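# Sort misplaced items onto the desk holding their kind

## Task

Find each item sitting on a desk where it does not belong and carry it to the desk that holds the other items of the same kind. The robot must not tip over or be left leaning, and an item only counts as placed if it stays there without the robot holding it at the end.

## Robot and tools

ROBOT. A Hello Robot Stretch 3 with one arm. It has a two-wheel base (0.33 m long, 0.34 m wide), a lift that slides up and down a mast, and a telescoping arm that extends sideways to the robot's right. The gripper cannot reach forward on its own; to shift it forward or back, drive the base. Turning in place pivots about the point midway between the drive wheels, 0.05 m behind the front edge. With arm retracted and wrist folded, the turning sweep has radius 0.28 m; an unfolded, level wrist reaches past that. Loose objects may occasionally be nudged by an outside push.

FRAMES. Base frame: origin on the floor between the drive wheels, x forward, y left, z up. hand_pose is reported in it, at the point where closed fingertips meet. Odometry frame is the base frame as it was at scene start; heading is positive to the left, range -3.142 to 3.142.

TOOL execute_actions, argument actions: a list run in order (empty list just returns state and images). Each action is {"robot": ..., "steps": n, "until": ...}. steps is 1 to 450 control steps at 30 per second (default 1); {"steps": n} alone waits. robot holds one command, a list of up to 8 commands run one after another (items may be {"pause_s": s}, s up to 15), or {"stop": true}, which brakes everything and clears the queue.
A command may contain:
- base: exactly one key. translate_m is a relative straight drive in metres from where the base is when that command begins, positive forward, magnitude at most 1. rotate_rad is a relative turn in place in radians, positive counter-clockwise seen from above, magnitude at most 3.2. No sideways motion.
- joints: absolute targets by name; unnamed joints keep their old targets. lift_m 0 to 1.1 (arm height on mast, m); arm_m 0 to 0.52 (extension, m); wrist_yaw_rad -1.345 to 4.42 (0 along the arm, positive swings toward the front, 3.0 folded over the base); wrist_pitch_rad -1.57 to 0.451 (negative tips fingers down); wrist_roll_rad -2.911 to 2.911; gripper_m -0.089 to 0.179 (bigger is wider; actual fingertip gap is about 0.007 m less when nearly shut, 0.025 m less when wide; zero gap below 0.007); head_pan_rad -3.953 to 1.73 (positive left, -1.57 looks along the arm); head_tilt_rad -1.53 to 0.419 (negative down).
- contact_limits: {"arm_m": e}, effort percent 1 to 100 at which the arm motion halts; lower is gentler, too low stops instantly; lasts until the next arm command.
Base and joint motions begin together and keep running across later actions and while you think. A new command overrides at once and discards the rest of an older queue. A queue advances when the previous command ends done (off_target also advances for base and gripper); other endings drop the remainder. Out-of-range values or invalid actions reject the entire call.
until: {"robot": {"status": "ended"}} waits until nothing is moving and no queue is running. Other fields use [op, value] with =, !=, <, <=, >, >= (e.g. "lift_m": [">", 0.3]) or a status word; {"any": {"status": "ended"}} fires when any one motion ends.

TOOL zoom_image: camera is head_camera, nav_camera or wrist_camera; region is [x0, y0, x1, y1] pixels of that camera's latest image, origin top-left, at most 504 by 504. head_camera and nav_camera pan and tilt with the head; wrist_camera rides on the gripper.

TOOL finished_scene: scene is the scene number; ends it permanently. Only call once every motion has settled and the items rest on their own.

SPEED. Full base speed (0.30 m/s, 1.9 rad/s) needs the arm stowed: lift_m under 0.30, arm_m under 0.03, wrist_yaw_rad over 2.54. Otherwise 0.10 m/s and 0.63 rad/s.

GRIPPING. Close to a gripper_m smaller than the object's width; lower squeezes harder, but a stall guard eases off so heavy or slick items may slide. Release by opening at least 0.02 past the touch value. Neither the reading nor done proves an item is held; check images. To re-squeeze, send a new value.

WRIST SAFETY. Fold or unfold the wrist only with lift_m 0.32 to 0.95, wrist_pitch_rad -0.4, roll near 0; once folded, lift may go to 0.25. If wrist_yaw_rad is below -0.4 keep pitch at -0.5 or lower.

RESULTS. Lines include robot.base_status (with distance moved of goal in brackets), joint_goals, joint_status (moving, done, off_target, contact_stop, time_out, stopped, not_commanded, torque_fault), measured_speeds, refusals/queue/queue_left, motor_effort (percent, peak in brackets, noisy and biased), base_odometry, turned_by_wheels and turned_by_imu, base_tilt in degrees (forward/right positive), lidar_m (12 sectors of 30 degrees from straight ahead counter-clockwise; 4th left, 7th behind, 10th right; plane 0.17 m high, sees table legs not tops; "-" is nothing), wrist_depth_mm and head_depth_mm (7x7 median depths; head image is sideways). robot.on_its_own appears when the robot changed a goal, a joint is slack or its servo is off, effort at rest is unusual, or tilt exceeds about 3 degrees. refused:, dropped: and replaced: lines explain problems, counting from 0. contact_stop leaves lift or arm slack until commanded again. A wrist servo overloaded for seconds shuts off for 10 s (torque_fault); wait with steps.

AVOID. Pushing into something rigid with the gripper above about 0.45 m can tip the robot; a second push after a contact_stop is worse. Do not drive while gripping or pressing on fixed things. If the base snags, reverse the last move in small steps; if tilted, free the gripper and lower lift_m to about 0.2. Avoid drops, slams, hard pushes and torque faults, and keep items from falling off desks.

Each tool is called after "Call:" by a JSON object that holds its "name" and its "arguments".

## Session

Call:
{"name": "execute_actions", "arguments": {"actions": []}}

Scene clock: 0.00 s.
robot.base_odometry: x=+0.000 y=+0.000 heading=+0.000 (m, m, rad; robot's odometry frame)
robot.turned_by_wheels: +0.000 (rad since the last result)
robot.turned_by_imu: +0.000 (rad since the last result)
robot.base_tilt: forward=-0.7 right=-0.1 (deg)
robot.lidar_m: 0.74 1.59 1.54 1.33 1.05 1.04 1.12 1.67 1.79 0.88 0.69 0.69
robot.head_depth_mm: 653 657 661 661 665 665 670 / 704 710 710 712 714 719 722 / 761 761 768 770 771 775 781 / 827 829 830 837 838 847 847 / 1986 2114 2094 2114 2142 2159 2082 / 1851 1926 1912 1912 1927 1938 1926 / 1717 1739 1729 1722 1749 1754 1753
robot.base_status: not_commanded
robot.joint_positions: lift_m=+0.385 arm_m=-0.003 wrist_yaw_rad=+2.875 wrist_pitch_rad=-0.318 wrist_roll_rad=+0.011 gripper_m=+0.037 head_pan_rad=+0.007 head_tilt_rad=-0.022
robot.joint_goals: lift_m=+0.385 arm_m=-0.003 wrist_yaw_rad=+2.875 wrist_pitch_rad=-0.318 wrist_roll_rad=+0.011 gripper_m=+0.037 head_pan_rad=+0.007 head_tilt_rad=-0.022
robot.joint_status: lift_m=not_commanded arm_m=not_commanded wrist_yaw_rad=not_commanded wrist_pitch_rad=not_commanded wrist_roll_rad=not_commanded gripper_m=not_commanded head_pan_rad=not_commanded head_tilt_rad=not_commanded
robot.measured_speeds: translate_m=+0.000 rotate_rad=+0.000 lift_m=+0.000 arm_m=+0.000 wrist_yaw_rad=+0.000 wrist_pitch_rad=+0.000 wrist_roll_rad=+0.000 head_pan_rad=+0.000 head_tilt_rad=+0.000
robot: refusals=0 queue=idle queue_left=0
robot.motor_effort: left_wheel=+1 right_wheel=-1 lift_m=+24 arm_m=+0 wrist_yaw_rad=+1 wrist_pitch_rad=+8 wrist_roll_rad=+1 gripper_m=+0 head_pan_rad=+0 head_tilt_rad=+2 (%)
robot.hand_pose: x=+0.0408 y=+0.0853 z=+0.4204 quat_wxyz=(+0.204, +0.710, +0.017, +0.674) (m; robot's base frame)
robot.wrist_depth_mm: - - - - - - - / - - - - - - - / - - - - - - - / 937 - - - - - - / 890 - 850 826 852 796 807 / 701 - 721 681 - 680 665 / 590 575 574 579 572 569 565
pictures: head_camera (sideways: a quarter turn clockwise sets it upright), nav_camera (sideways: a quarter turn counterclockwise sets it upright), wrist_camera
camera_calibration (this result's frames):
head_camera: T_world_to_cam=[[-0.0378896, 0.00140372, -0.999281, 1.31828], [-0.0588677, 0.998259, 0.00363436, 0.000845409], [0.997546, 0.0589631, -0.037741, 0.00369697], [0, 0, 0, 1]] pos_world=[0.0463107, -0.00291241, 1.31746]
nav_camera: T_world_to_cam=[[0.0832337, -0.0178983, 0.996369, -1.25384], [-0.0326123, -0.999352, -0.0152275, 0.0738891], [0.995996, -0.0312264, -0.0837635, 0.05857], [0, 0, 0, 1]] pos_world=[0.0484362, 0.0532285, 1.25532]
wrist_camera: T_world_to_cam=[[0.953912, -0.297997, -0.0353516, 0.00221131], [-0.173333, -0.450986, -0.875538, 0.444568], [0.244965, 0.841314, -0.481854, 0.283803], [0, 0, 0, 1]] pos_world=[0.00542697, -0.0376148, 0.526066]
Images, in order (width x height): head_camera 896x504, nav_camera 672x504, wrist_camera 644x364.

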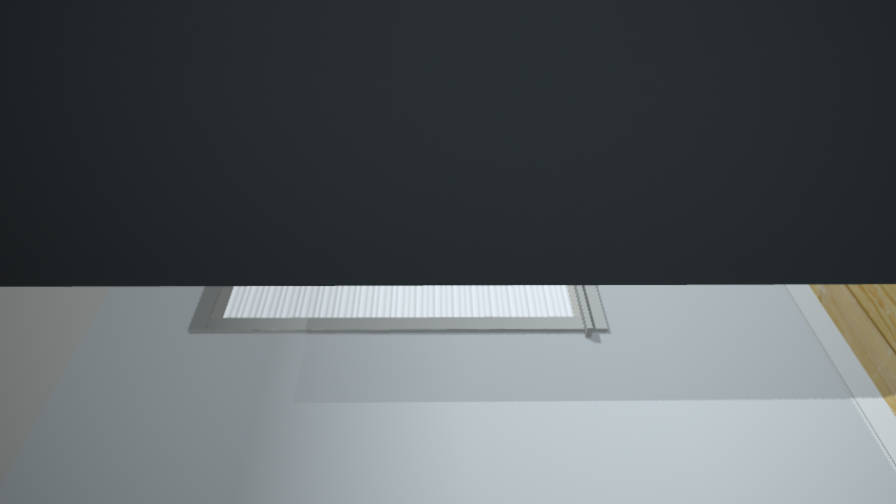

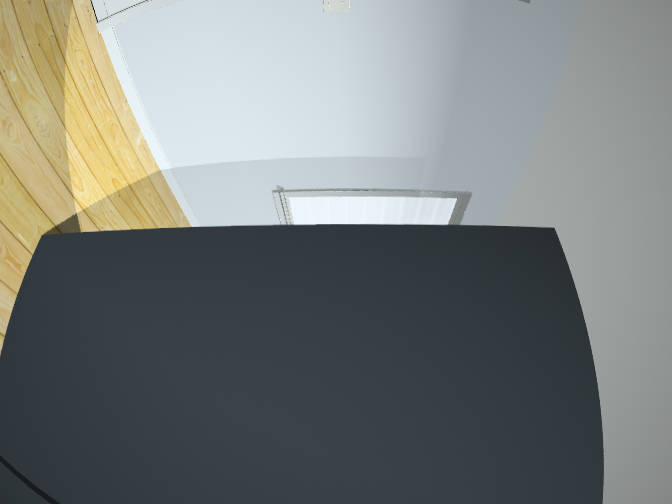

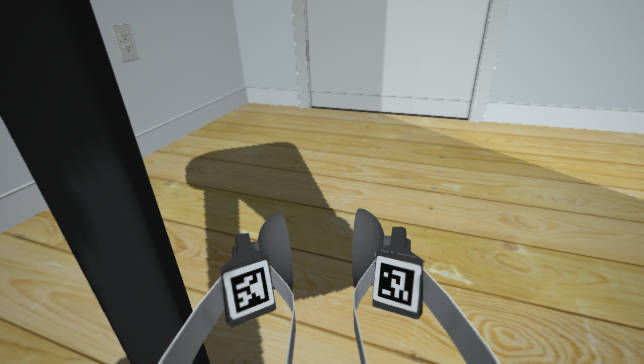

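Call:
{"name": "execute_actions", "arguments": {"actions": [{"robot":{"joints":{"head_pan_rad":-2.2,"head_tilt_rad":-0.3}},"steps":300,"until":{"robot":{"status":"ended"}}}]}}

Scene clock: 4.53 s.
robot.base_odometry: x=+0.000 y=+0.000 heading=+0.000 (m, m, rad; robot's odometry frame)
robot.turned_by_wheels: +0.000 (rad since the last result)
robot.turned_by_imu: +0.000 (rad since the last result)
robot.base_tilt: forward=-0.7 right=-0.1 (deg)
robot.lidar_m: 0.74 1.59 1.54 1.34 1.05 1.04 1.12 1.67 1.79 0.89 0.70 0.69
robot.head_depth_mm: 1876 1981 2042 2190 2335 1943 1516 / 1863 1976 2054 2196 2328 1945 1526 / 1882 1976 2080 2215 2285 1953 1521 / 1876 1978 2079 2229 2371 1948 1518 / 1913 2013 2093 2234 2351 1965 1527 / 1934 2007 2090 1802 2188 1964 1529 / 1804 1817 1810 1712 1815 1796 1529
robot.base_status: not_commanded
robot.joint_positions: lift_m=+0.385 arm_m=-0.003 wrist_yaw_rad=+2.875 wrist_pitch_rad=-0.318 wrist_roll_rad=+0.011 gripper_m=+0.037 head_pan_rad=-2.193 head_tilt_rad=-0.296
robot.joint_goals: lift_m=+0.385 arm_m=-0.003 wrist_yaw_rad=+2.875 wrist_pitch_rad=-0.318 wrist_roll_rad=+0.011 gripper_m=+0.037 head_pan_rad=-2.200 head_tilt_rad=-0.300
robot.joint_status: lift_m=not_commanded arm_m=not_commanded wrist_yaw_rad=not_commanded wrist_pitch_rad=not_commanded wrist_roll_rad=not_commanded gripper_m=not_commanded head_pan_rad=done head_tilt_rad=done
robot.measured_speeds: translate_m=+0.000 rotate_rad=+0.000 lift_m=+0.000 arm_m=+0.000 wrist_yaw_rad=+0.000 wrist_pitch_rad=+0.000 wrist_roll_rad=+0.000 head_pan_rad=+0.000 head_tilt_rad=+0.000
robot: refusals=0 queue=done queue_left=0
robot.motor_effort: left_wheel=+0(0) right_wheel=-1(1) lift_m=+24(24) arm_m=+0(0) wrist_yaw_rad=+0(1) wrist_pitch_rad=+8(8) wrist_roll_rad=+1(1) gripper_m=+0(0) head_pan_rad=-4(43) head_tilt_rad=-1(18) (%)
robot.hand_pose: x=+0.0408 y=+0.0853 z=+0.4204 quat_wxyz=(+0.204, +0.710, +0.017, +0.674) (m; robot's base frame)
robot.wrist_depth_mm: - - - - - - - / - - - - - - - / - - - - - - - / 935 - - - - - - / 858 - 851 828 832 814 776 / 719 - 714 681 - 652 658 / 603 587 594 589 579 570 556
pictures: head_camera (sideways: a quarter turn clockwise sets it upright), nav_camera (sideways: a quarter turn counterclockwise sets it upright), wrist_camera
camera_calibration (this result's frames):
head_camera: T_world_to_cam=[[0.180469, 0.248842, -0.951582, 1.2545], [0.839908, -0.542448, 0.0174377, -0.0226037], [-0.511845, -0.802389, -0.306899, 0.363257], [0, 0, 0, 1]] pos_world=[-0.021481, -0.0329591, 1.30563]
nav_camera: T_world_to_cam=[[-0.219049, -0.273768, 0.936519, -1.17373], [-0.787103, 0.61681, -0.00379254, 0.063601], [-0.576616, -0.737968, -0.350595, 0.41547], [0, 0, 0, 1]] pos_world=[0.0325216, -0.0539566, 1.24513]
wrist_camera: T_world_to_cam=[[0.953912, -0.297997, -0.0353515, 0.00221131], [-0.173333, -0.450986, -0.875538, 0.444568], [0.244964, 0.841314, -0.481854, 0.283804], [0, 0, 0, 1]] pos_world=[0.00542694, -0.0376148, 0.526066]
Images, in order (width x height): head_camera 896x504, nav_camera 672x504, wrist_camera 644x364.

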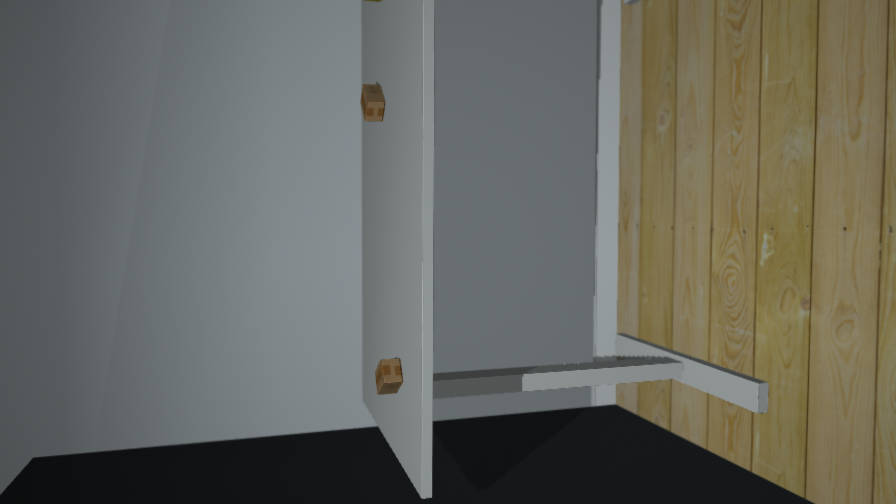

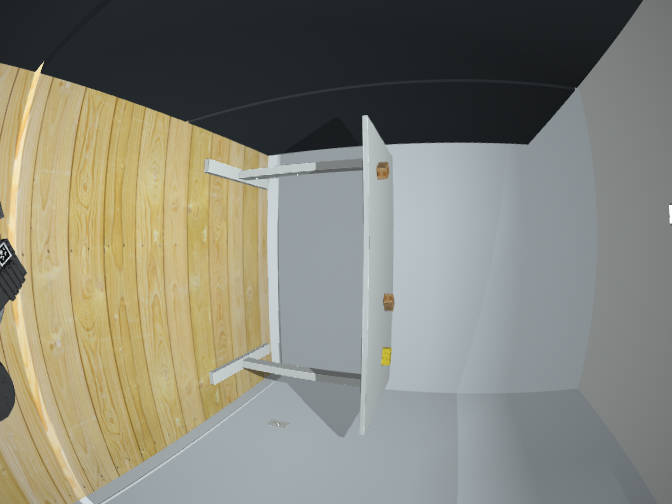

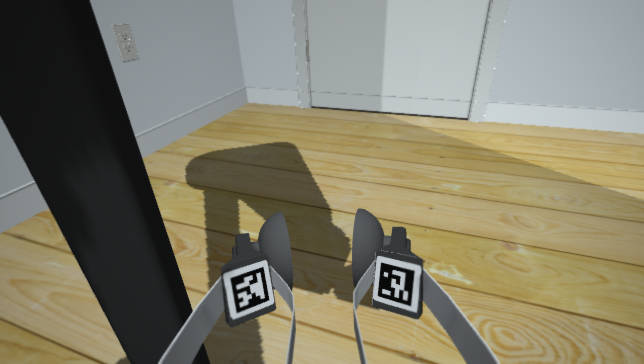

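Call:
{"name": "execute_actions", "arguments": {"actions": [{"robot":[{"joints":{"lift_m":0.25,"head_pan_rad":0,"head_tilt_rad":-0.5}},{"base":{"rotate_rad":-2.19}},{"base":{"translate_m":0.6}}],"steps":450,"until":{"robot":{"status":"ended"}}}]}}

Scene clock: 21.27 s.
robot.base_odometry: x=-0.348 y=-0.489 heading=-2.190 (m, m, rad; robot's odometry frame)
robot.turned_by_wheels: -2.190 (rad since the last result)
robot.turned_by_imu: -2.218 (rad since the last result)
robot.base_tilt: forward=-0.7 right=-0.1 (deg)
robot.lidar_m: 1.58 0.96 0.71 0.68 0.71 0.97 2.14 1.47 1.08 1.04 1.08 1.34
robot.head_depth_mm: 1306 1421 1112 1708 1863 1555 1299 / 1319 1427 1120 1741 1868 1570 1299 / 1319 1431 1130 1735 1864 1576 1304 / 1323 1434 1132 1751 1867 1567 1309 / 1322 1452 1154 1735 1881 1587 1314 / 1337 1455 1160 1752 1864 1545 1320 / 1343 1450 1077 1282 1668 1595 1301
robot.base_status: done (translate_m +0.6000 of +0.6000)
robot.joint_positions: lift_m=+0.250 arm_m=-0.003 wrist_yaw_rad=+2.875 wrist_pitch_rad=-0.319 wrist_roll_rad=+0.011 gripper_m=+0.037 head_pan_rad=-0.007 head_tilt_rad=-0.495
robot.joint_goals: lift_m=+0.250 arm_m=-0.003 wrist_yaw_rad=+2.875 wrist_pitch_rad=-0.319 wrist_roll_rad=+0.011 gripper_m=+0.037 head_pan_rad=+0.000 head_tilt_rad=-0.500
robot.joint_status: lift_m=done arm_m=not_commanded wrist_yaw_rad=not_commanded wrist_pitch_rad=not_commanded wrist_roll_rad=not_commanded gripper_m=not_commanded head_pan_rad=done head_tilt_rad=done
robot.measured_speeds: translate_m=+0.000 rotate_rad=+0.000 lift_m=+0.000 arm_m=+0.000 wrist_yaw_rad=+0.000 wrist_pitch_rad=+0.000 wrist_roll_rad=+0.000 head_pan_rad=+0.000 head_tilt_rad=+0.000
robot: refusals=0 queue=done queue_left=0
robot.motor_effort: left_wheel=+1(11) right_wheel=-3(10) lift_m=+15(26) arm_m=-1(1) wrist_yaw_rad=+0(1) wrist_pitch_rad=+9(9) wrist_roll_rad=+1(1) gripper_m=-1(1) head_pan_rad=+3(42) head_tilt_rad=-1(17) (%)
robot.hand_pose: x=+0.0408 y=+0.0852 z=+0.2860 quat_wxyz=(+0.204, +0.710, +0.018, +0.673) (m; robot's base frame)
robot.wrist_depth_mm: - 590 645 683 725 805 862 / - 643 674 724 786 841 946 / - 683 719 777 868 916 992 / 671 728 739 766 774 745 744 / 639 - 649 625 617 601 588 / 534 - 532 511 - 503 494 / 451 - - 443 424 429 425
pictures: head_camera (sideways: a quarter turn clockwise sets it upright), nav_camera (sideways: a quarter turn counterclockwise sets it upright), wrist_camera
camera_calibration (this result's frames):
head_camera: T_world_to_cam=[[-0.48919, 0.00507986, -0.872162, 1.15495], [-0.0371765, 0.998953, 0.0266704, -0.0292678], [0.871384, 0.0454709, -0.488489, 0.591126], [0, 0, 0, 1]] pos_world=[0.0488033, -0.00350882, 1.29684]
nav_camera: T_world_to_cam=[[0.527994, -0.0221821, 0.848958, -1.06407], [-0.0495372, -0.998761, 0.00471253, 0.0480293], [0.847802, -0.0445432, -0.528439, 0.6382], [0, 0, 0, 1]] pos_world=[0.0231322, 0.0527941, 1.24037]
wrist_camera: T_world_to_cam=[[0.953905, -0.298023, -0.0353234, -0.0025569], [-0.173508, -0.45163, -0.875172, 0.326802], [0.244868, 0.84096, -0.482521, 0.21936], [0, 0, 0, 1]] pos_world=[0.00542749, -0.0376415, 0.391764]
Images, in order (width x height): head_camera 896x504, nav_camera 672x504, wrist_camera 644x364.

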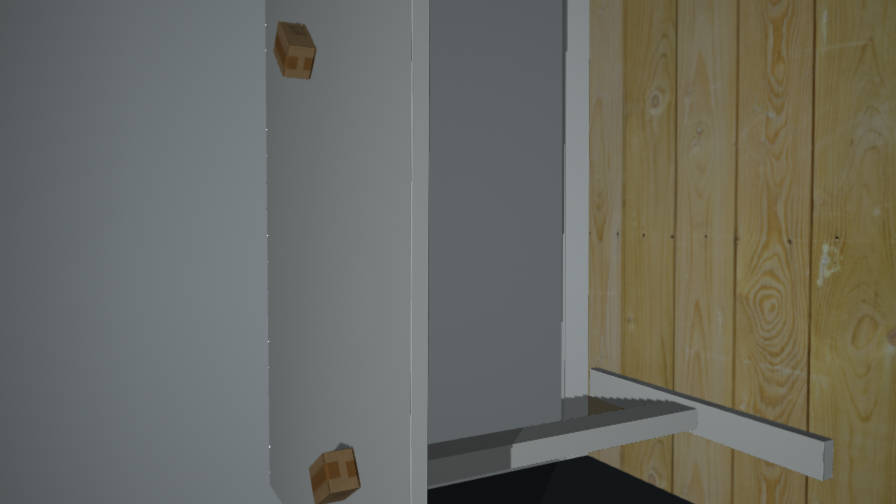

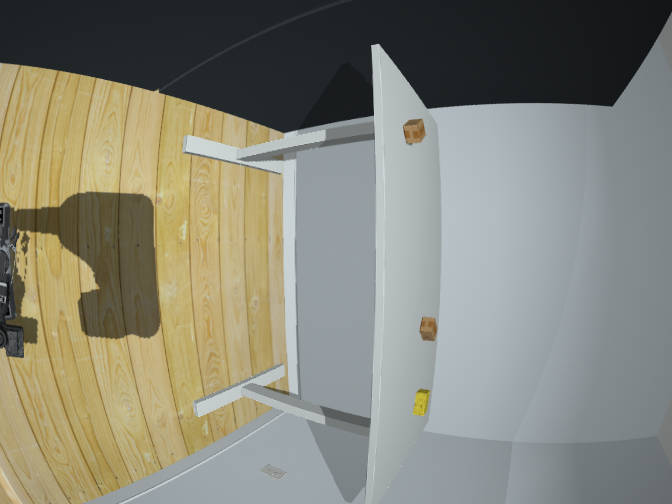

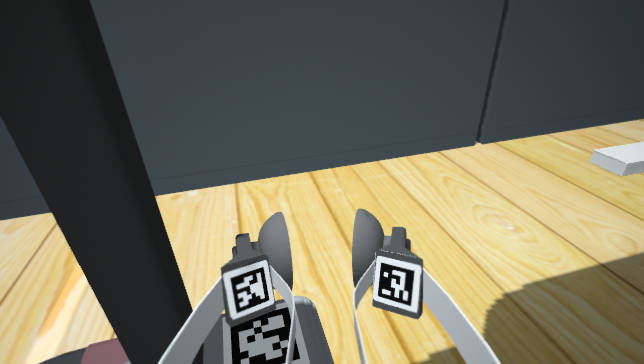

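Call:
{"name": "execute_actions", "arguments": {"actions": [{"robot":[{"base":{"translate_m":0.3}},{"base":{"rotate_rad":1.57}},{"base":{"translate_m":-0.45},"joints":{"lift_m":0.9,"wrist_pitch_rad":-0.4,"head_pan_rad":-1.57,"head_tilt_rad":-0.7}},{"joints":{"wrist_yaw_rad":0,"gripper_m":0.17}}],"steps":450,"until":{"robot":{"status":"ended"}}}]}}

Scene clock: 43.77 s.
robot.base_odometry: x=-0.889 y=-0.471 heading=-0.620 (m, m, rad; robot's odometry frame)
robot.turned_by_wheels: +1.570 (rad since the last result)
robot.turned_by_imu: +1.589 (rad since the last result)
robot.base_tilt: forward=-0.8 right=-0.2 (deg)
robot.lidar_m: 1.13 1.17 1.62 2.23 0.84 0.62 0.60 0.62 0.86 1.28 1.23 1.17
robot.head_depth_mm: 1071 915 681 582 1153 - - / 1078 977 686 585 1671 - - / 1076 987 690 587 1710 - - / 1088 994 692 592 1682 1339 1175 / 1094 872 698 596 1673 1377 1180 / 1099 1019 706 600 1630 1384 1187 / 1098 1025 707 1626 1641 1382 1200
robot.base_status: done (translate_m -0.4500 of -0.4500)
robot.joint_positions: lift_m=+0.900 arm_m=-0.003 wrist_yaw_rad=+0.004 wrist_pitch_rad=-0.414 wrist_roll_rad=+0.011 gripper_m=+0.170 head_pan_rad=-1.563 head_tilt_rad=-0.691
robot.joint_goals: lift_m=+0.900 arm_m=-0.003 wrist_yaw_rad=+0.000 wrist_pitch_rad=-0.400 wrist_roll_rad=+0.011 gripper_m=+0.170 head_pan_rad=-1.570 head_tilt_rad=-0.700
robot.joint_status: lift_m=done arm_m=not_commanded wrist_yaw_rad=done wrist_pitch_rad=done wrist_roll_rad=not_commanded gripper_m=done head_pan_rad=done head_tilt_rad=done
robot.measured_speeds: translate_m=+0.000 rotate_rad=+0.000 lift_m=+0.000 arm_m=+0.000 wrist_yaw_rad=+0.000 wrist_pitch_rad=+0.000 wrist_roll_rad=+0.000 head_pan_rad=+0.000 head_tilt_rad=+0.000
robot: refusals=0 queue=done queue_left=0
robot.motor_effort: left_wheel=-1(9) right_wheel=+1(13) lift_m=+31(33) arm_m=-1(1) wrist_yaw_rad=-4(3) wrist_pitch_rad=+8(9) wrist_roll_rad=+1(1) gripper_m=+0(84) head_pan_rad=-4(43) head_tilt_rad=-3(19) (%)
robot.hand_pose: x=-0.0206 y=-0.3672 z=+0.9132 quat_wxyz=(+0.689, +0.146, -0.695, -0.145) (m; robot's base frame)
robot.wrist_depth_mm: 475 449 440 409 392 381 363 / 271 265 257 249 243 238 229 / - - - - - 641 680 / - - - - - 875 721 / - - - - - 919 717 / - - - - - - 679 / - - - - - - 773
pictures: head_camera (sideways: a quarter turn clockwise sets it upright), nav_camera (sideways: a quarter turn counterclockwise sets it upright), wrist_camera
camera_calibration (this result's frames):
head_camera: T_world_to_cam=[[-0.00339648, 0.649955, -0.759965, 1.00571], [0.998343, 0.0458631, 0.0347622, -0.0461113], [0.0574482, -0.758587, -0.649034, 0.804956], [0, 0, 0, 1]] pos_world=[0.00320741, -0.0409197, 1.28835]
nav_camera: T_world_to_cam=[[-0.0131725, -0.683733, 0.729614, -0.905189], [-0.99937, 0.0330557, 0.0129343, 0.0431217], [-0.0329615, -0.728984, -0.683737, 0.845599], [0, 0, 0, 1]] pos_world=[0.0590431, -0.00390496, 1.23805]
wrist_camera: T_world_to_cam=[[-0.998858, 0.0357427, -0.0316944, 0.0223375], [0.0463252, 0.562744, -0.825332, 0.992235], [-0.0116638, -0.825858, -0.563757, 0.374282], [0, 0, 0, 1]] pos_world=[-0.019288, -0.250069, 1.03064]
Images, in order (width x height): head_camera 896x504, nav_camera 672x504, wrist_camera 644x364.

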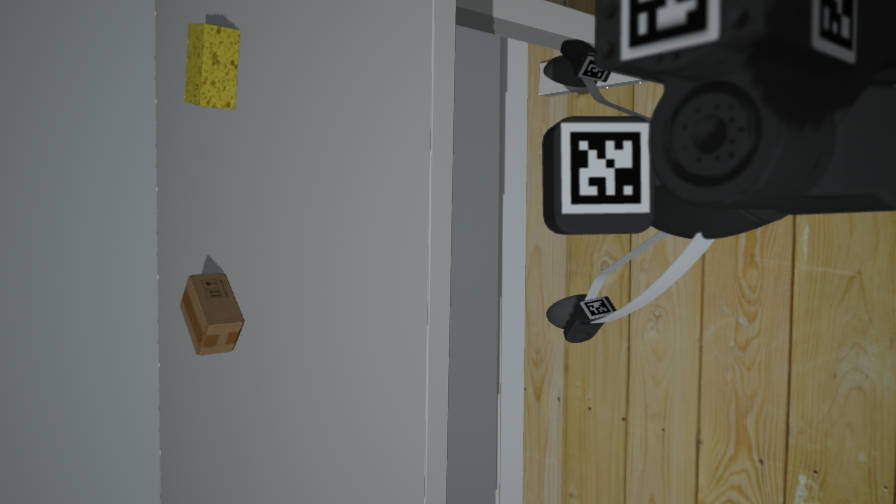

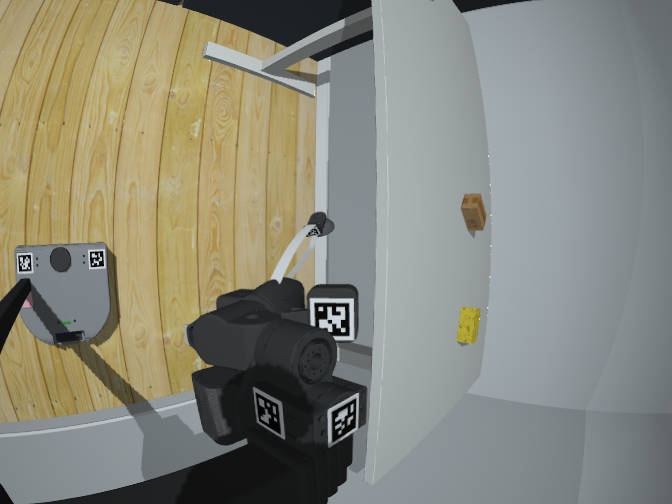

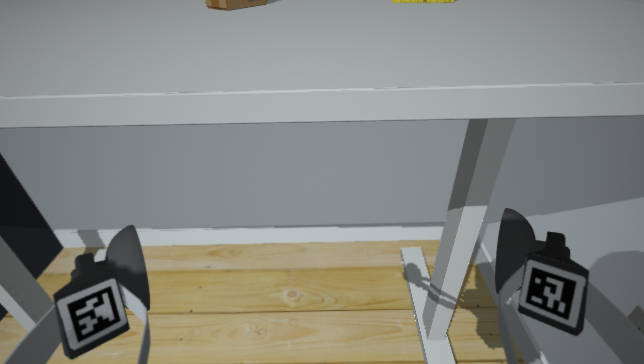

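Call:
{"name": "execute_actions", "arguments": {"actions": [{"robot":[{"joints":{"lift_m":1.06}},{"base":{"rotate_rad":-0.4}},{"base":{"translate_m":0.3}},{"base":{"rotate_rad":0.4}},{"base":{"translate_m":-0.46}},{"joints":{"arm_m":0.3}}],"steps":450,"until":{"robot":{"status":"ended"}}},{"steps":450,"until":{"robot":{"status":"ended"}}}]}}

Scene clock: 70.13 s.
robot.base_odometry: x=-1.106 y=-0.460 heading=-0.620 (m, m, rad; robot's odometry frame)
robot.turned_by_wheels: +0.000 (rad since the last result)
robot.turned_by_imu: +0.001 (rad since the last result)
robot.base_tilt: forward=-0.8 right=-0.1 (deg)
robot.lidar_m: 1.31 1.37 1.88 1.56 0.58 0.43 0.42 0.43 0.60 0.70 1.21 1.28
robot.head_depth_mm: 972 914 680 523 1324 1324 1172 / - 869 684 528 1009 1289 1159 / - - 689 529 1498 1359 1174 / 981 937 693 531 1497 1365 1183 / 983 1005 697 534 1508 1374 1185 / 995 1009 702 538 1523 1376 1186 / 998 1026 707 538 1549 1390 1189
robot.base_status: done (translate_m -0.4600 of -0.4600)
robot.joint_positions: lift_m=+1.060 arm_m=+0.300 wrist_yaw_rad=+0.002 wrist_pitch_rad=-0.414 wrist_roll_rad=+0.011 gripper_m=+0.170 head_pan_rad=-1.563 head_tilt_rad=-0.692
robot.joint_goals: lift_m=+1.060 arm_m=+0.300 wrist_yaw_rad=+0.000 wrist_pitch_rad=-0.400 wrist_roll_rad=+0.011 gripper_m=+0.170 head_pan_rad=-1.570 head_tilt_rad=-0.700
robot.joint_status: lift_m=done arm_m=done wrist_yaw_rad=done wrist_pitch_rad=done wrist_roll_rad=not_commanded gripper_m=done head_pan_rad=done head_tilt_rad=done
robot.measured_speeds: translate_m=+0.000 rotate_rad=+0.000 lift_m=+0.000 arm_m=+0.000 wrist_yaw_rad=+0.000 wrist_pitch_rad=+0.000 wrist_roll_rad=+0.000 head_pan_rad=+0.000 head_tilt_rad=+0.000
robot: refusals=0 queue=done queue_left=0
robot.motor_effort: left_wheel=-1(6) right_wheel=+2(7) lift_m=+32(34) arm_m=+2(4) wrist_yaw_rad=-2(3) wrist_pitch_rad=+8(8) wrist_roll_rad=+1(1) gripper_m=+0(0) head_pan_rad=-4(4) head_tilt_rad=-3(3) (%)
robot.hand_pose: x=-0.0210 y=-0.6696 z=+1.0731 quat_wxyz=(+0.689, +0.146, -0.695, -0.146) (m; robot's base frame)
robot.wrist_depth_mm: 552 563 574 561 562 558 492 / 623 603 615 610 601 610 493 / 555 563 537 532 525 578 499 / 436 432 423 411 411 403 480 / 337 352 334 285 336 339 340 / 304 294 289 287 284 281 283 / - 251 253 248 246 243 237
pictures: head_camera (sideways: a quarter turn clockwise sets it upright), nav_camera (sideways: a quarter turn counterclockwise sets it upright), wrist_camera
camera_calibration (this result's frames):
head_camera: T_world_to_cam=[[-0.0032638, 0.650114, -0.75983, 1.00553], [0.998352, 0.0456502, 0.0347702, -0.0461216], [0.0572909, -0.758464, -0.649192, 0.805163], [0, 0, 0, 1]] pos_world=[0.00319896, -0.0409163, 1.28834]
nav_camera: T_world_to_cam=[[-0.0133122, -0.683882, 0.729471, -0.905003], [-0.999363, 0.0332589, 0.0129428, 0.0431106], [-0.0331128, -0.728834, -0.683889, 0.845797], [0, 0, 0, 1]] pos_world=[0.0590422, -0.00390257, 1.23805]
wrist_camera: T_world_to_cam=[[-0.998802, 0.0372928, -0.0316848, 0.0388949], [0.0471937, 0.562867, -0.825199, 1.29435], [-0.0129397, -0.825706, -0.563952, 0.215039], [0, 0, 0, 1]] pos_world=[-0.0194544, -0.552439, 1.1906]
Images, in order (width x height): head_camera 896x504, nav_camera 672x504, wrist_camera 644x364.

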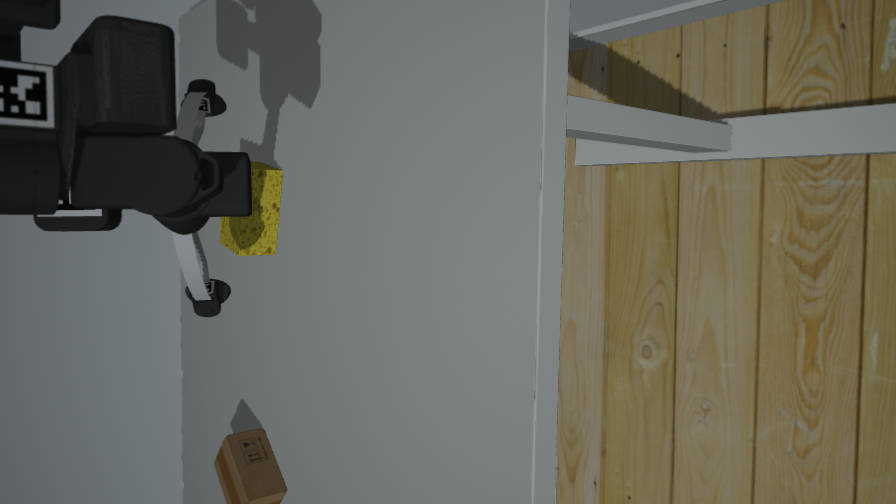

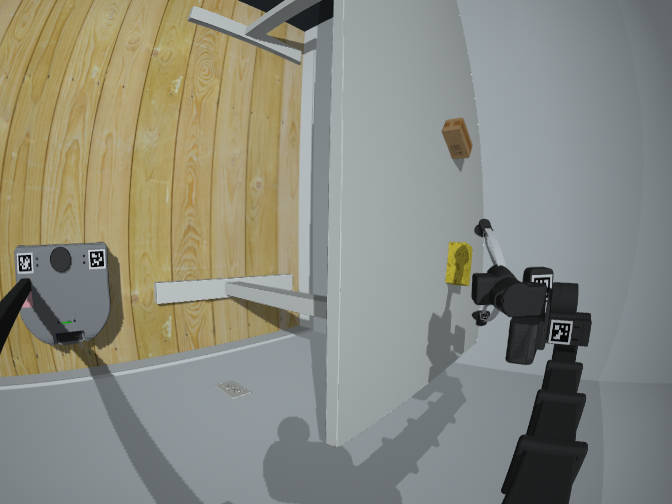

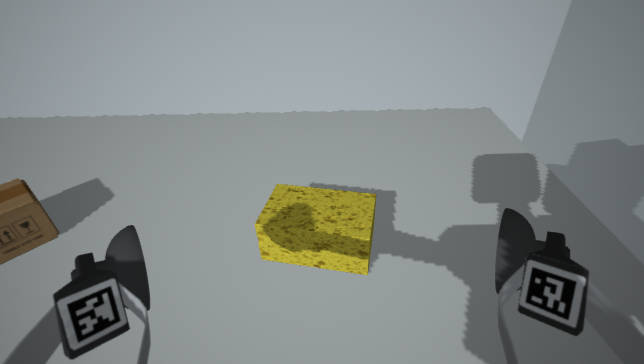

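Call:
{"name": "execute_actions", "arguments": {"actions": [{"robot":[{"joints":{"arm_m":0.40}},{"joints":{"lift_m":0.965}},{"joints":{"gripper_m":0.04}}],"steps":450,"until":{"robot":{"status":"ended"}}}]}}

Scene clock: 81.10 s.
robot.base_odometry: x=-1.106 y=-0.460 heading=-0.620 (m, m, rad; robot's odometry frame)
robot.turned_by_wheels: +0.000 (rad since the last result)
robot.turned_by_imu: +0.000 (rad since the last result)
robot.base_tilt: forward=-0.7 right=-0.1 (deg)
robot.lidar_m: 1.31 1.36 1.88 1.56 0.58 0.43 0.42 0.43 0.60 0.70 1.21 1.28
robot.head_depth_mm: 965 - 651 523 1323 1323 1176 / 957 - 683 526 1010 1295 1165 / 964 - 661 529 1508 1365 1177 / 981 995 693 533 1508 1376 1182 / 986 1004 696 534 1519 1371 1178 / 992 1013 701 537 1520 1380 1185 / 993 1027 710 540 1559 1380 1189
robot.base_status: done (translate_m -0.4600 of -0.4600)
robot.joint_positions: lift_m=+0.965 arm_m=+0.400 wrist_yaw_rad=+0.002 wrist_pitch_rad=-0.414 wrist_roll_rad=+0.011 gripper_m=+0.040 head_pan_rad=-1.563 head_tilt_rad=-0.692
robot.joint_goals: lift_m=+0.965 arm_m=+0.400 wrist_yaw_rad=+0.000 wrist_pitch_rad=-0.400 wrist_roll_rad=+0.011 gripper_m=+0.040 head_pan_rad=-1.570 head_tilt_rad=-0.700
robot.joint_status: lift_m=done arm_m=done wrist_yaw_rad=done wrist_pitch_rad=done wrist_roll_rad=not_commanded gripper_m=done head_pan_rad=done head_tilt_rad=done
robot.measured_speeds: translate_m=+0.000 rotate_rad=+0.000 lift_m=+0.000 arm_m=+0.000 wrist_yaw_rad=+0.000 wrist_pitch_rad=+0.000 wrist_roll_rad=+0.000 head_pan_rad=+0.000 head_tilt_rad=+0.000
robot: refusals=0 queue=done queue_left=0
robot.motor_effort: left_wheel=-1(2) right_wheel=+2(1) lift_m=+16(34) arm_m=+2(2) wrist_yaw_rad=-2(2) wrist_pitch_rad=+8(8) wrist_roll_rad=+1(1) gripper_m=+0(83) head_pan_rad=-3(4) head_tilt_rad=-2(3) (%)
robot.hand_pose: x=-0.0210 y=-0.7696 z=+0.9790 quat_wxyz=(+0.689, +0.146, -0.695, -0.146) (m; robot's base frame)
robot.wrist_depth_mm: 467 472 460 462 470 469 464 / 498 495 458 448 434 429 482 / 339 335 326 321 315 309 301 / 263 256 193 173 235 243 238 / 213 210 207 164 207 201 197 / 180 177 182 170 174 169 168 / 154 154 151 151 149 148 148
pictures: head_camera (sideways: a quarter turn clockwise sets it upright), nav_camera (sideways: a quarter turn counterclockwise sets it upright), wrist_camera
camera_calibration (this result's frames):
head_camera: T_world_to_cam=[[-0.00326357, 0.650115, -0.759828, 1.00553], [0.998352, 0.0456498, 0.0347702, -0.0461217], [0.0572906, -0.758463, -0.649193, 0.805165], [0, 0, 0, 1]] pos_world=[0.00319894, -0.0409162, 1.28834]
nav_camera: T_world_to_cam=[[-0.0133124, -0.683883, 0.72947, -0.905001], [-0.999363, 0.0332592, 0.0129429, 0.0431105], [-0.033113, -0.728833, -0.68389, 0.845799], [0, 0, 0, 1]] pos_world=[0.0590422, -0.00390247, 1.23805]
wrist_camera: T_world_to_cam=[[-0.998802, 0.0373035, -0.0316847, 0.0396467], [0.0471996, 0.562866, -0.825199, 1.27294], [-0.0129486, -0.825706, -0.563952, 0.0793718], [0, 0, 0, 1]] pos_world=[-0.0194556, -0.652439, 1.09645]
Images, in order (width x height): head_camera 896x504, nav_camera 672x504, wrist_camera 644x364.

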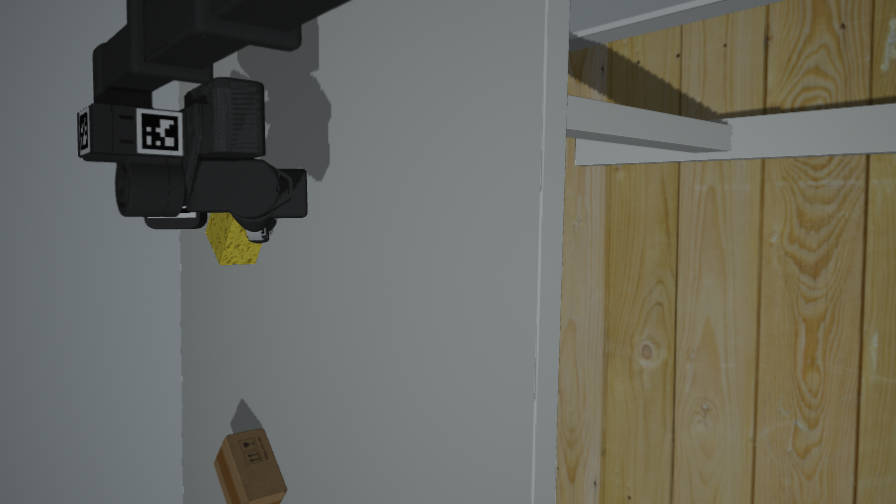

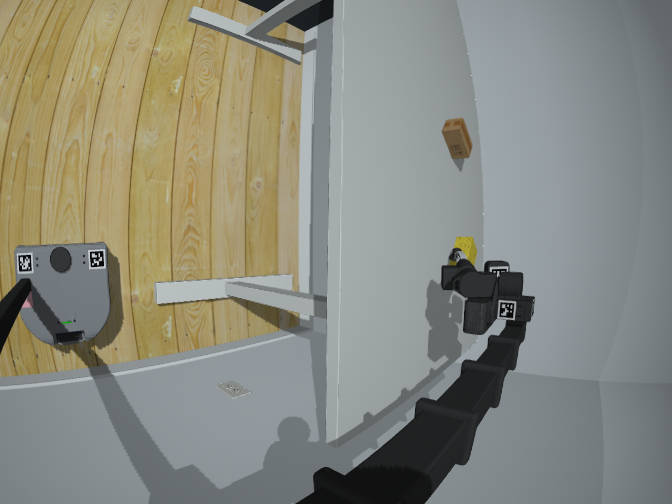

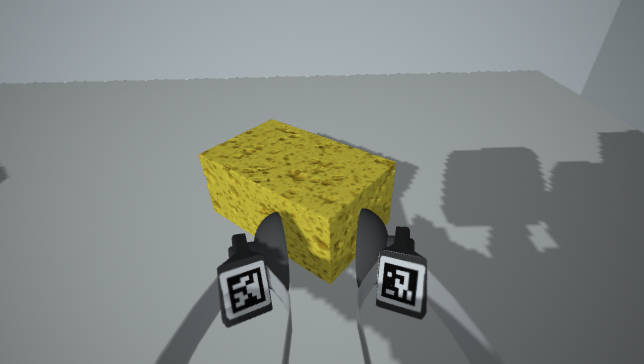

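Call:
{"name": "execute_actions", "arguments": {"actions": [{"robot":[{"joints":{"gripper_m":0.17}},{"joints":{"arm_m":0.47}},{"joints":{"gripper_m":0.04}}],"steps":450,"until":{"robot":{"status":"ended"}}}]}}

Scene clock: 92.80 s.
robot.base_odometry: x=-1.106 y=-0.460 heading=-0.620 (m, m, rad; robot's odometry frame)
robot.turned_by_wheels: +0.000 (rad since the last result)
robot.turned_by_imu: +0.000 (rad since the last result)
robot.base_tilt: forward=-0.7 right=-0.2 (deg)
robot.lidar_m: 1.31 1.36 1.88 1.56 0.58 0.43 0.42 0.43 0.60 0.70 1.21 1.28
robot.head_depth_mm: 958 - 652 525 1324 1327 1174 / 944 869 685 527 1008 1295 1160 / 958 - 687 529 1494 1365 1179 / 982 1002 694 531 1507 1368 1178 / 984 1004 700 534 1514 1372 1184 / 992 1017 701 537 1526 1378 1180 / 989 1024 707 540 1567 1376 1187
robot.base_status: done (translate_m -0.4600 of -0.4600)
robot.joint_positions: lift_m=+0.965 arm_m=+0.470 wrist_yaw_rad=+0.002 wrist_pitch_rad=-0.414 wrist_roll_rad=+0.011 gripper_m=+0.041 head_pan_rad=-1.563 head_tilt_rad=-0.692
robot.joint_goals: lift_m=+0.965 arm_m=+0.470 wrist_yaw_rad=+0.000 wrist_pitch_rad=-0.400 wrist_roll_rad=+0.011 gripper_m=+0.040 head_pan_rad=-1.570 head_tilt_rad=-0.700
robot.joint_status: lift_m=done arm_m=done wrist_yaw_rad=done wrist_pitch_rad=done wrist_roll_rad=not_commanded gripper_m=done head_pan_rad=done head_tilt_rad=done
robot.measured_speeds: translate_m=+0.000 rotate_rad=+0.000 lift_m=+0.000 arm_m=+0.000 wrist_yaw_rad=+0.000 wrist_pitch_rad=+0.000 wrist_roll_rad=+0.000 head_pan_rad=+0.000 head_tilt_rad=+0.000
robot: refusals=0 queue=done queue_left=0
robot.motor_effort: left_wheel=-1(2) right_wheel=+1(1) lift_m=+16(16) arm_m=+2(2) wrist_yaw_rad=-2(3) wrist_pitch_rad=+8(8) wrist_roll_rad=+1(1) gripper_m=-11(86) head_pan_rad=-4(4) head_tilt_rad=-3(3) (%)
robot.hand_pose: x=-0.0210 y=-0.8396 z=+0.9790 quat_wxyz=(+0.689, +0.146, -0.695, -0.146) (m; robot's base frame)
robot.wrist_depth_mm: 406 402 402 406 409 404 406 / 446 436 431 434 432 437 444 / 337 332 325 322 316 311 304 / 261 257 234 173 248 245 240 / 212 210 153 141 197 200 198 / 179 177 120 123 127 170 169 / 155 154 147 136 145 149 147
pictures: head_camera (sideways: a quarter turn clockwise sets it upright), nav_camera (sideways: a quarter turn counterclockwise sets it upright), wrist_camera
camera_calibration (this result's frames):
head_camera: T_world_to_cam=[[-0.0032635, 0.650116, -0.759828, 1.00553], [0.998352, 0.0456496, 0.0347702, -0.0461217], [0.0572905, -0.758463, -0.649193, 0.805165], [0, 0, 0, 1]] pos_world=[0.00319894, -0.0409162, 1.28834]
nav_camera: T_world_to_cam=[[-0.0133125, -0.683883, 0.72947, -0.905001], [-0.999363, 0.0332593, 0.0129429, 0.0431105], [-0.0331131, -0.728833, -0.68389, 0.845799], [0, 0, 0, 1]] pos_world=[0.0590422, -0.00390246, 1.23805]
wrist_camera: T_world_to_cam=[[-0.998802, 0.0373056, -0.0316825, 0.0422568], [0.047199, 0.562866, -0.825199, 1.31234], [-0.0129515, -0.825706, -0.563952, 0.0215748], [0, 0, 0, 1]] pos_world=[-0.0194558, -0.722435, 1.09645]
Images, in order (width x height): head_camera 896x504, nav_camera 672x504, wrist_camera 644x364.

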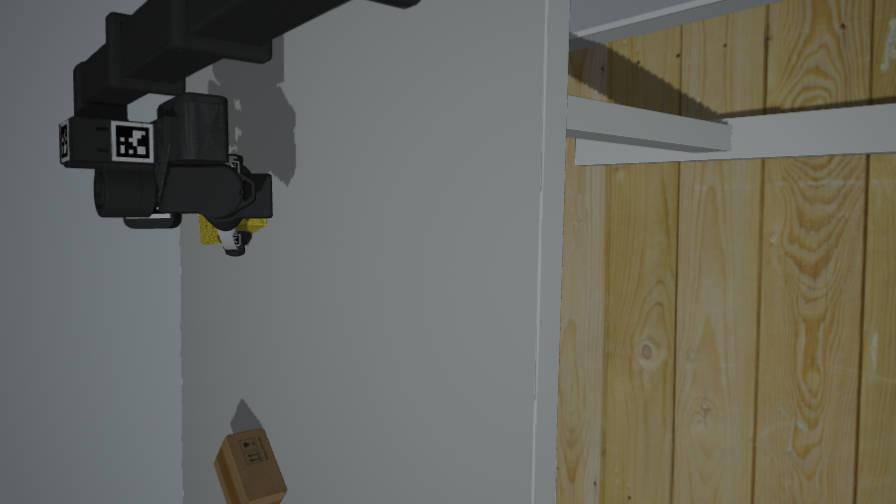

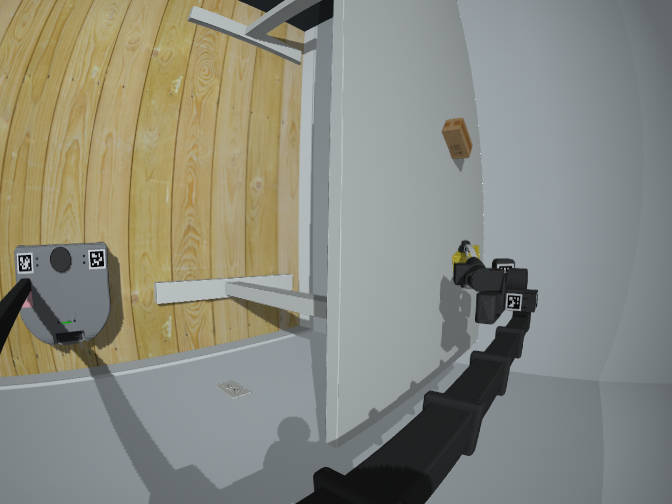

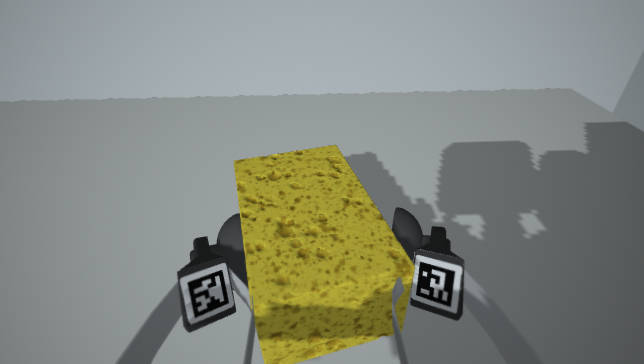

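Call:
{"name": "execute_actions", "arguments": {"actions": [{"robot":[{"joints":{"lift_m":1.05}},{"joints":{"arm_m":0.0}},{"base":{"translate_m":0.5}},{"base":{"rotate_rad":-1.57}},{"base":{"translate_m":1.0}},{"base":{"translate_m":0.9}}],"steps":450,"until":{"robot":{"status":"ended"}}},{"steps":450,"until":{"robot":{"status":"ended"}}},{"steps":450,"until":{"robot":{"status":"ended"}}}]}}

Scene clock: 139.90 s.
robot.base_odometry: x=-1.801 y=-2.298 heading=-2.189 (m, m, rad; robot's odometry frame)
robot.turned_by_wheels: -1.569 (rad since the last result)
robot.turned_by_imu: -1.238 (rad since the last result)
robot.base_tilt: forward=-0.8 right=-0.2 (deg)
robot.lidar_m: 0.71 0.41 0.57 0.57 0.70 1.37 2.02 1.28 1.16 0.90 0.78 0.70
robot.head_depth_mm: 949 1014 - - - - 310 / 986 1047 - - - - 312 / 1019 1099 - - - 347 312 / 1064 997 693 485 431 363 314 / 1097 1010 699 536 435 365 314 / 1071 1019 702 531 435 366 315 / 936 957 710 541 437 367 316
robot.base_status: done (translate_m +0.8999 of +0.9000)
robot.joint_positions: lift_m=+1.050 arm_m=+0.000 wrist_yaw_rad=+0.000 wrist_pitch_rad=-0.416 wrist_roll_rad=+0.011 gripper_m=+0.041 head_pan_rad=-1.565 head_tilt_rad=-0.692
robot.joint_goals: lift_m=+1.050 arm_m=+0.000 wrist_yaw_rad=+0.000 wrist_pitch_rad=-0.400 wrist_roll_rad=+0.011 gripper_m=+0.040 head_pan_rad=-1.570 head_tilt_rad=-0.700
robot.joint_status: lift_m=done arm_m=done wrist_yaw_rad=done wrist_pitch_rad=done wrist_roll_rad=not_commanded gripper_m=done head_pan_rad=done head_tilt_rad=done
robot.measured_speeds: translate_m=+0.000 rotate_rad=+0.000 lift_m=+0.000 arm_m=+0.000 wrist_yaw_rad=+0.000 wrist_pitch_rad=+0.000 wrist_roll_rad=+0.000 head_pan_rad=+0.000 head_tilt_rad=+0.000
robot: refusals=0 queue=done queue_left=0
robot.on_its_own: left_wheel is at rest, and its effort (+25) is outside its rest range (-18 to +18)
robot.motor_effort: left_wheel=+25(37) right_wheel=+4(24) lift_m=+31(36) arm_m=-3(9) wrist_yaw_rad=+1(3) wrist_pitch_rad=+9(9) wrist_roll_rad=+1(1) gripper_m=-11(10) head_pan_rad=-3(4) head_tilt_rad=-3(3) (%)
robot.hand_pose: x=-0.0215 y=-0.3698 z=+1.0627 quat_wxyz=(+0.688, +0.146, -0.695, -0.147) (m; robot's base frame)
robot.wrist_depth_mm: 570 720 918 886 815 748 702 / 575 686 725 723 686 672 745 / 542 531 524 514 504 488 820 / 413 337 373 173 390 384 863 / 340 307 153 141 321 319 336 / 287 284 120 123 127 272 269 / 246 245 236 136 231 236 233
pictures: head_camera (sideways: a quarter turn clockwise sets it upright), nav_camera (sideways: a quarter turn counterclockwise sets it upright), wrist_camera
camera_calibration (this result's frames):
head_camera: T_world_to_cam=[[-0.00216889, 0.650709, -0.759324, 1.00486], [0.998428, 0.0439363, 0.0347997, -0.0461606], [0.0560064, -0.758055, -0.649782, 0.805938], [0, 0, 0, 1]] pos_world=[0.00312977, -0.0409008, 1.28831]
nav_camera: T_world_to_cam=[[-0.0144643, -0.684425, 0.728939, -0.904302], [-0.999305, 0.0349372, 0.0129746, 0.0430689], [-0.0343473, -0.728245, -0.684455, 0.846541], [0, 0, 0, 1]] pos_world=[0.0590352, -0.00394236, 1.23804]
wrist_camera: T_world_to_cam=[[-0.998717, 0.0396841, -0.0314414, 0.0274753], [0.0483705, 0.564421, -0.824068, 1.11648], [-0.0149562, -0.824532, -0.565617, 0.45882], [0, 0, 0, 1]] pos_world=[-0.0197025, -0.252945, 1.18044]
Images, in order (width x height): head_camera 896x504, nav_camera 672x504, wrist_camera 644x364.

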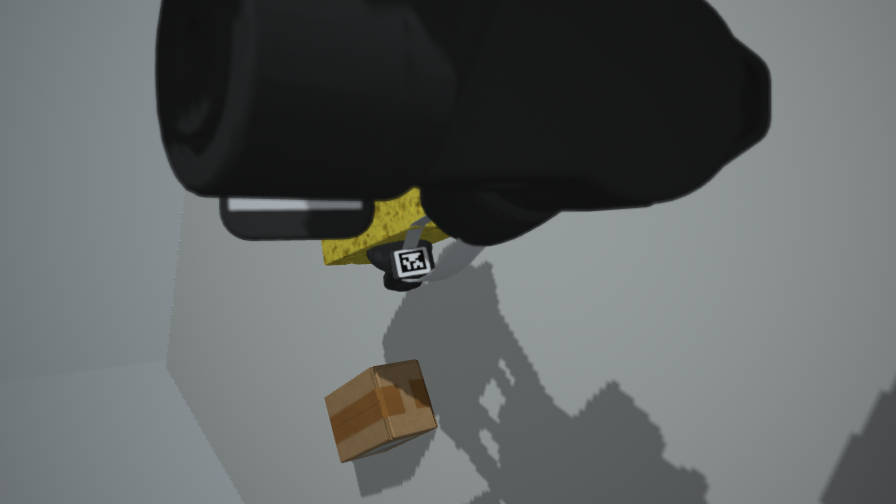

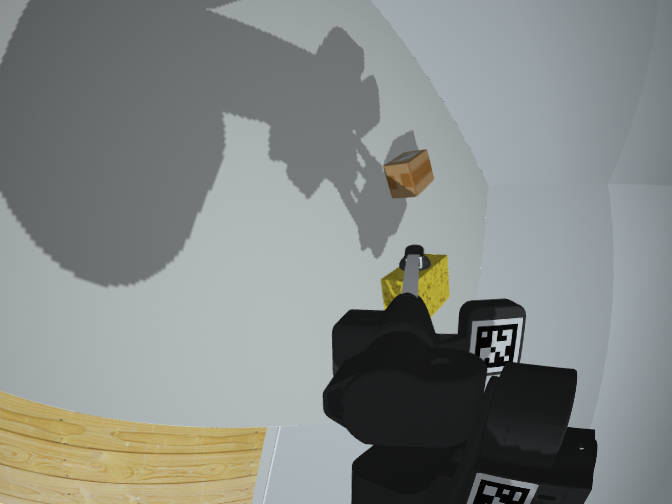

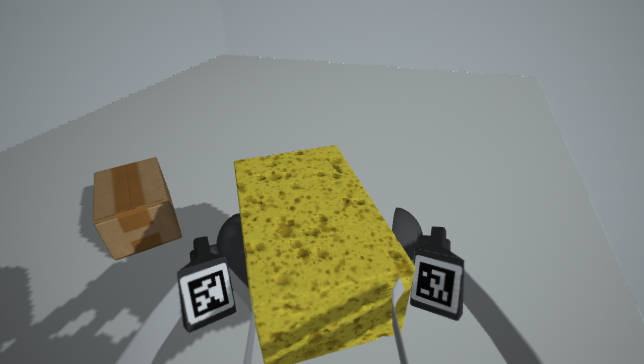

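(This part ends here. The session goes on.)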